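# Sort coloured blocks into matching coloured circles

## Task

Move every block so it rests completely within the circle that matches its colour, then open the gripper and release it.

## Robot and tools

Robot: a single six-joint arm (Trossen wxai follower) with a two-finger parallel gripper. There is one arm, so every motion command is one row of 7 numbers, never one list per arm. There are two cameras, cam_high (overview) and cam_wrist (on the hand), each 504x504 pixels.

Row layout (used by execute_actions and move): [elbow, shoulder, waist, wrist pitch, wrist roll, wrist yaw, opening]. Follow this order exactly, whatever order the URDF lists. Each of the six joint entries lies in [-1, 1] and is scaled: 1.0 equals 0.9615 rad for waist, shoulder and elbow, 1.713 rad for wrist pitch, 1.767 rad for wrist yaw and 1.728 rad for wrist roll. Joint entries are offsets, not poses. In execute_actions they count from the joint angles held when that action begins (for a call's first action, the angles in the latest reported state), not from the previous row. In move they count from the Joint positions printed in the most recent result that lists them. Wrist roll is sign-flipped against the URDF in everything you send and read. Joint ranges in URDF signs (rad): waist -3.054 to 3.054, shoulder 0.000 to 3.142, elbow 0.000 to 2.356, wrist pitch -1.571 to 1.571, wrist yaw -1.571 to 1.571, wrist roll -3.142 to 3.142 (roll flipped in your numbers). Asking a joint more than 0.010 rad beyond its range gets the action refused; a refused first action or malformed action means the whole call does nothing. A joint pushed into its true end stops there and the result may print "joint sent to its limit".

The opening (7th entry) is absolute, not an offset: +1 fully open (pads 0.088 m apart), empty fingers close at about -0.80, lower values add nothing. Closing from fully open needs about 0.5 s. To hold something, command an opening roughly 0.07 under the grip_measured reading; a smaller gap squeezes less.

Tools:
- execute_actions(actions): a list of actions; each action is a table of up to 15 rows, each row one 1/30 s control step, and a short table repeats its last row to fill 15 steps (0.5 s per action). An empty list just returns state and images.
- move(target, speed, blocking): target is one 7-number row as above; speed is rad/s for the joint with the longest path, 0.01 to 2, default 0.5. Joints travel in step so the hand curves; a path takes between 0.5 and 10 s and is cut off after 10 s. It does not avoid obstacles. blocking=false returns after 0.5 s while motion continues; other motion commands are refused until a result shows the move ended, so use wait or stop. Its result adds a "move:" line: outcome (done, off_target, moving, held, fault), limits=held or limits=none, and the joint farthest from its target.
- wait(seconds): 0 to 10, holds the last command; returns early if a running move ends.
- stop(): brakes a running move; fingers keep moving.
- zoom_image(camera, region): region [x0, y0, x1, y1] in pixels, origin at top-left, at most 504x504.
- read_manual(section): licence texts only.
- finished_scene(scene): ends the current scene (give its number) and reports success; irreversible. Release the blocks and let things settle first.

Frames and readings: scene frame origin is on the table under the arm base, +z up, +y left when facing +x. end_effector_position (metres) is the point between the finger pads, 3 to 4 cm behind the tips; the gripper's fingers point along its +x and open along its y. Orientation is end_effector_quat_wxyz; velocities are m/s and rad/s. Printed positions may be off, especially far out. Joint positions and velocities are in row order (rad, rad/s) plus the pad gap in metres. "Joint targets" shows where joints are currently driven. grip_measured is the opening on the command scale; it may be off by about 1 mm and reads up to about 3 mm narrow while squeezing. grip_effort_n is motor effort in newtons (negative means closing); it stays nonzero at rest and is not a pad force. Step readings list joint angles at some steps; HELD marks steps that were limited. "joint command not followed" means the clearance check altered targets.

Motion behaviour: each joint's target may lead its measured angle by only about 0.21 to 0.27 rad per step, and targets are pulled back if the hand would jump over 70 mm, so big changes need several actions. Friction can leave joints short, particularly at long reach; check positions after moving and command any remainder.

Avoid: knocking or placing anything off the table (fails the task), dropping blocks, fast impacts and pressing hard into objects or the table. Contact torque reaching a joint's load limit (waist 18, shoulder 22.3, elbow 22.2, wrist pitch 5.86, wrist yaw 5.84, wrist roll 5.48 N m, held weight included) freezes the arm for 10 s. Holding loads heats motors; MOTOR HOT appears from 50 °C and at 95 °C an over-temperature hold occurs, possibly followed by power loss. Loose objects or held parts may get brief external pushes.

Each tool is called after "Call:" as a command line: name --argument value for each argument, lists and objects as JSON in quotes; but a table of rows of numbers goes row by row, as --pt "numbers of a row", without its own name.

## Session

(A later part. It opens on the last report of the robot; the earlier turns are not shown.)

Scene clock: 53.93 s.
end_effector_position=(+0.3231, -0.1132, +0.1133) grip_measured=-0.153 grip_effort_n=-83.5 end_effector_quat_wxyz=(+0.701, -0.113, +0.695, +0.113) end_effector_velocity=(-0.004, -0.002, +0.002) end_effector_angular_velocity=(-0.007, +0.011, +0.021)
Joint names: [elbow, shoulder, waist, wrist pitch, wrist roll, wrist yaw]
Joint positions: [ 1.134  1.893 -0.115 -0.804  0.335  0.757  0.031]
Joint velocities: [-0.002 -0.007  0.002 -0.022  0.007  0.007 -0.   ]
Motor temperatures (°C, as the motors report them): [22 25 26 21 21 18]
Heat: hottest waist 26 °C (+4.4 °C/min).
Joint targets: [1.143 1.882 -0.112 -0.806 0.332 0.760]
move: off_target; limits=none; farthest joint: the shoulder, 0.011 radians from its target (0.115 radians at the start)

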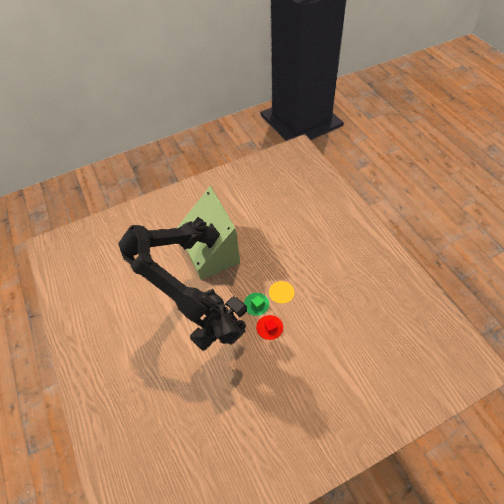

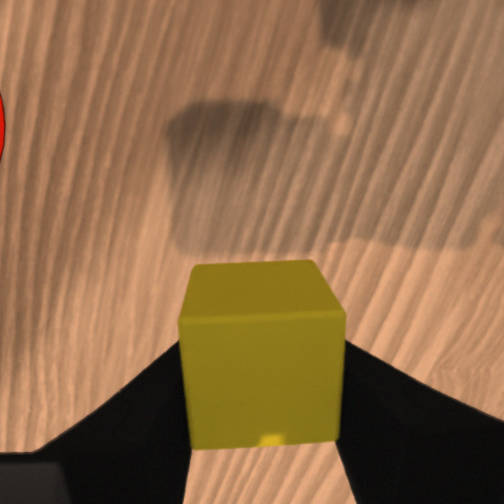

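Call:
move --target '[0.043,0.676,0.673,0.05,-0.145,-0.098,-0.23]' --speed 0.45

Call:
move --target '[-0.094,0.114,-0.121,0.148,0,0.03,-0.23]' --speed 0.2

Scene clock: 58.53 s.
end_effector_position=(+0.2513, +0.1553, +0.1019) grip_measured=-0.153 grip_effort_n=-83.5 end_effector_quat_wxyz=(+0.642, -0.303, +0.637, +0.300) end_effector_velocity=(-0.000, -0.003, -0.000) end_effector_angular_velocity=(-0.010, +0.001, +0.024)
Joint names: [elbow, shoulder, waist, wrist pitch, wrist roll, wrist yaw]
Joint positions: [ 1.165  2.53   0.529 -0.72   0.088  0.587  0.031]
Joint velocities: [-0.002 -0.002 -0.002 -0.007  0.022  0.007 -0.   ]
Motor temperatures (°C, as the motors report them): [22 25 26 21 21 18]
Heat: hottest waist 26 °C (+4.1 °C/min).
Joint targets: [1.175 2.542 0.532 -0.718 0.085 0.584]
move: off_target; limits=none; farthest joint: the shoulder, 0.013 radians from its target (0.650 radians at the start)

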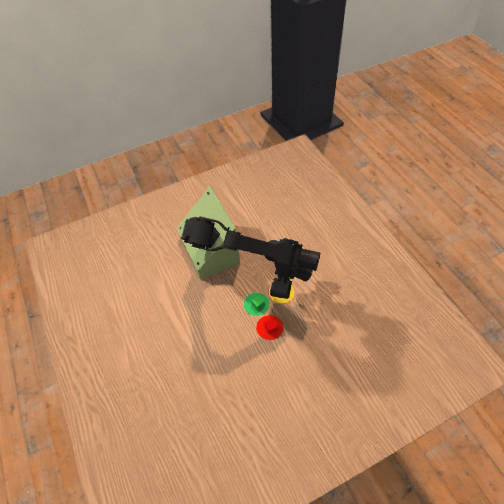

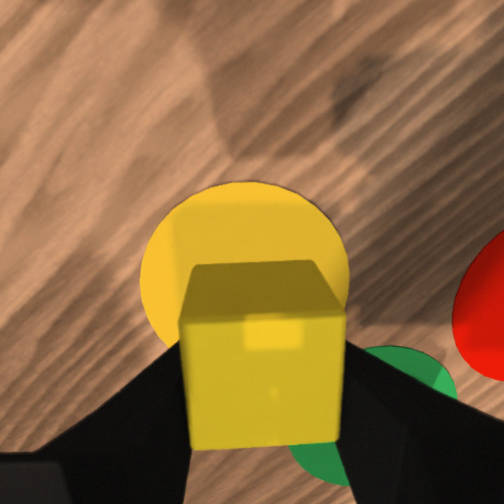

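Scene clock: 60.30 s.
end_effector_position=(+0.2498, +0.1529, +0.0447) grip_measured=-0.153 grip_effort_n=-83.5 end_effector_quat_wxyz=(+0.659, -0.262, +0.654, +0.261) end_effector_velocity=(-0.003, +0.001, -0.000) end_effector_angular_velocity=(+0.013, +0.020, +0.010)
Joint names: [elbow, shoulder, waist, wrist pitch, wrist roll, wrist yaw]
Joint positions: [ 1.083  2.627  0.416 -0.47   0.088  0.637  0.031]
Joint velocities: [-0.002 -0.002 -0.002 -0.007  0.007 -0.022 -0.   ]
Motor temperatures (°C, as the motors report them): [22 25 26 21 21 18]
Heat: hottest waist 26 °C (+4.0 °C/min).
Joint targets: [1.075 2.640 0.412 -0.467 0.088 0.640]
move: off_target; limits=none; farthest joint: the shoulder, 0.012 radians from its target (0.109 radians at the start)

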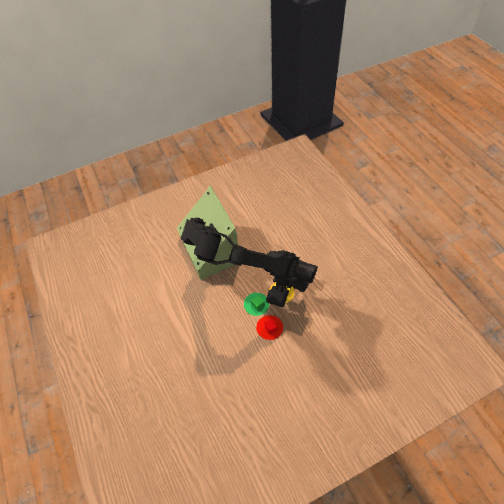

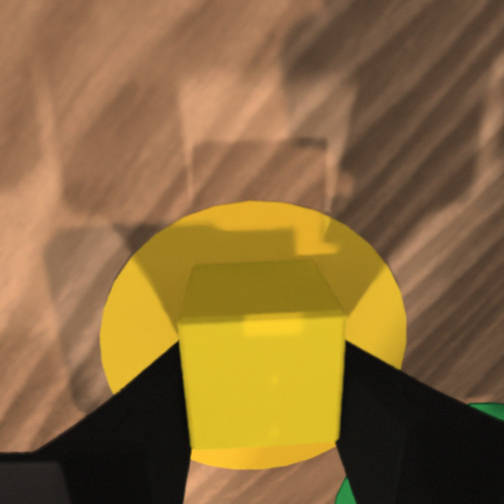

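Call:
move --target '[0,0,0,0,0,0,0.5]'

Call:
move --target '[0.08,-0.095,0.1,-0.12,0,-0.025,0.5]' --speed 0.35

Call:
zoom_image --camera "cam_high" --region '[220, 260, 320, 360]'

Scene clock: 62.37 s.
end_effector_position=(+0.2498, +0.1529, +0.0447) grip_measured=+0.495 grip_effort_n=15.6 end_effector_quat_wxyz=(+0.660, -0.262, +0.654, +0.261) end_effector_velocity=(-0.002, -0.000, +0.001) end_effector_angular_velocity=(+0.002, +0.007, -0.001)
Joint names: [elbow, shoulder, waist, wrist pitch, wrist roll, wrist yaw]
Joint positions: [ 1.083  2.627  0.416 -0.469  0.088  0.637  0.063]
Joint velocities: [-0.002 -0.002  0.002 -0.007 -0.007 -0.007  0.001]
Motor temperatures (°C, as the motors report them): [22 25 26 21 21 18]
Heat: hottest waist 26 °C (+4.0 °C/min).
Joint targets: [1.083 2.627 0.416 -0.470 0.088 0.637]
move: done; limits=none; farthest joint: the wrist pitch, 0.001 radians from its target (0.000 radians at the start)

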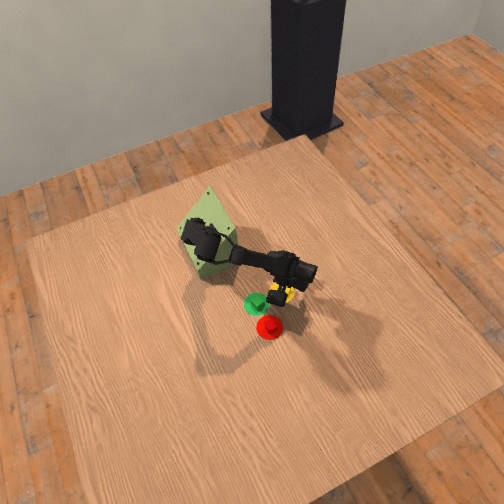

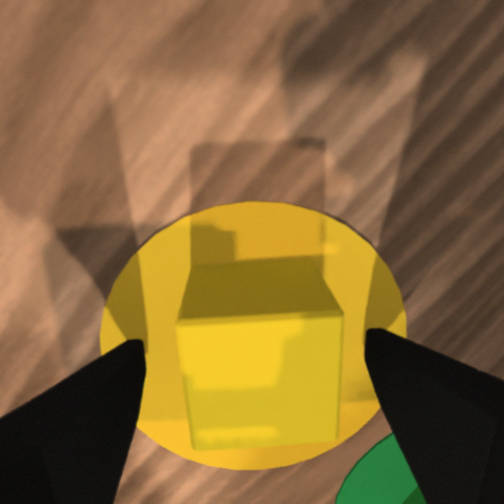

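Scene clock: 63.53 s.
end_effector_position=(+0.2521, +0.1562, +0.0918) grip_measured=+0.498 grip_effort_n=15.6 end_effector_quat_wxyz=(+0.647, -0.295, +0.639, +0.293) end_effector_velocity=(-0.002, -0.001, -0.000) end_effector_angular_velocity=(+0.001, +0.011, +0.024)
Joint names: [elbow, shoulder, waist, wrist pitch, wrist roll, wrist yaw]
Joint positions: [ 1.151  2.548  0.51  -0.672  0.088  0.595  0.063]
Joint velocities: [-0.002 -0.002 -0.002 -0.007  0.022 -0.007 -0.   ]
Motor temperatures (°C, as the motors report them): [22 25 26 21 21 18]
Heat: hottest waist 26 °C (+4.0 °C/min).
Joint targets: [1.160 2.536 0.513 -0.675 0.088 0.593]
move: off_target; limits=none; farthest joint: the shoulder, 0.012 radians from its target (0.092 radians at the start)

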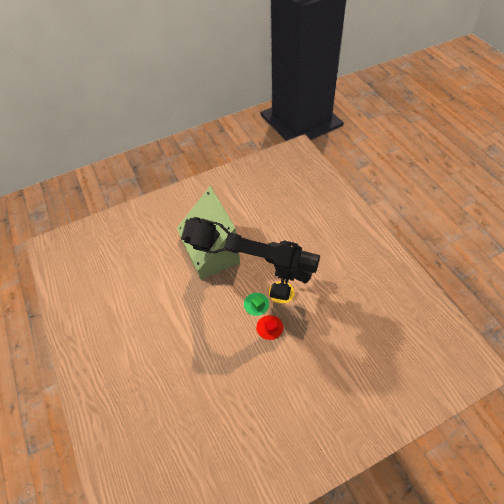

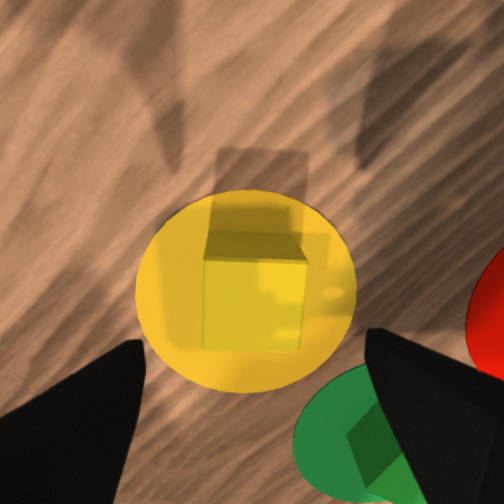

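Region (220, 260, 320, 360) of cam_high's 504x504 image, scaled by 5.040, with more detail than that image has.

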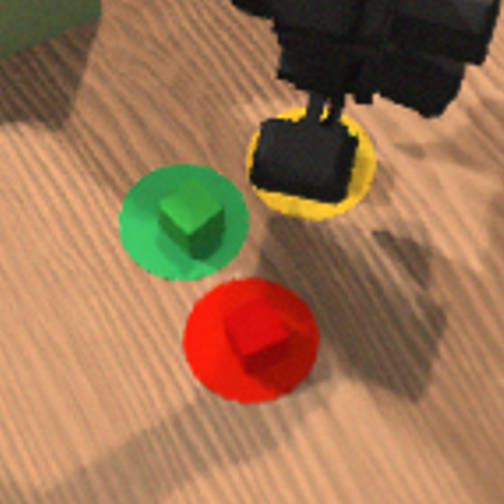

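Call:
finished_scene --scene 2

The scene is finished: the task was done.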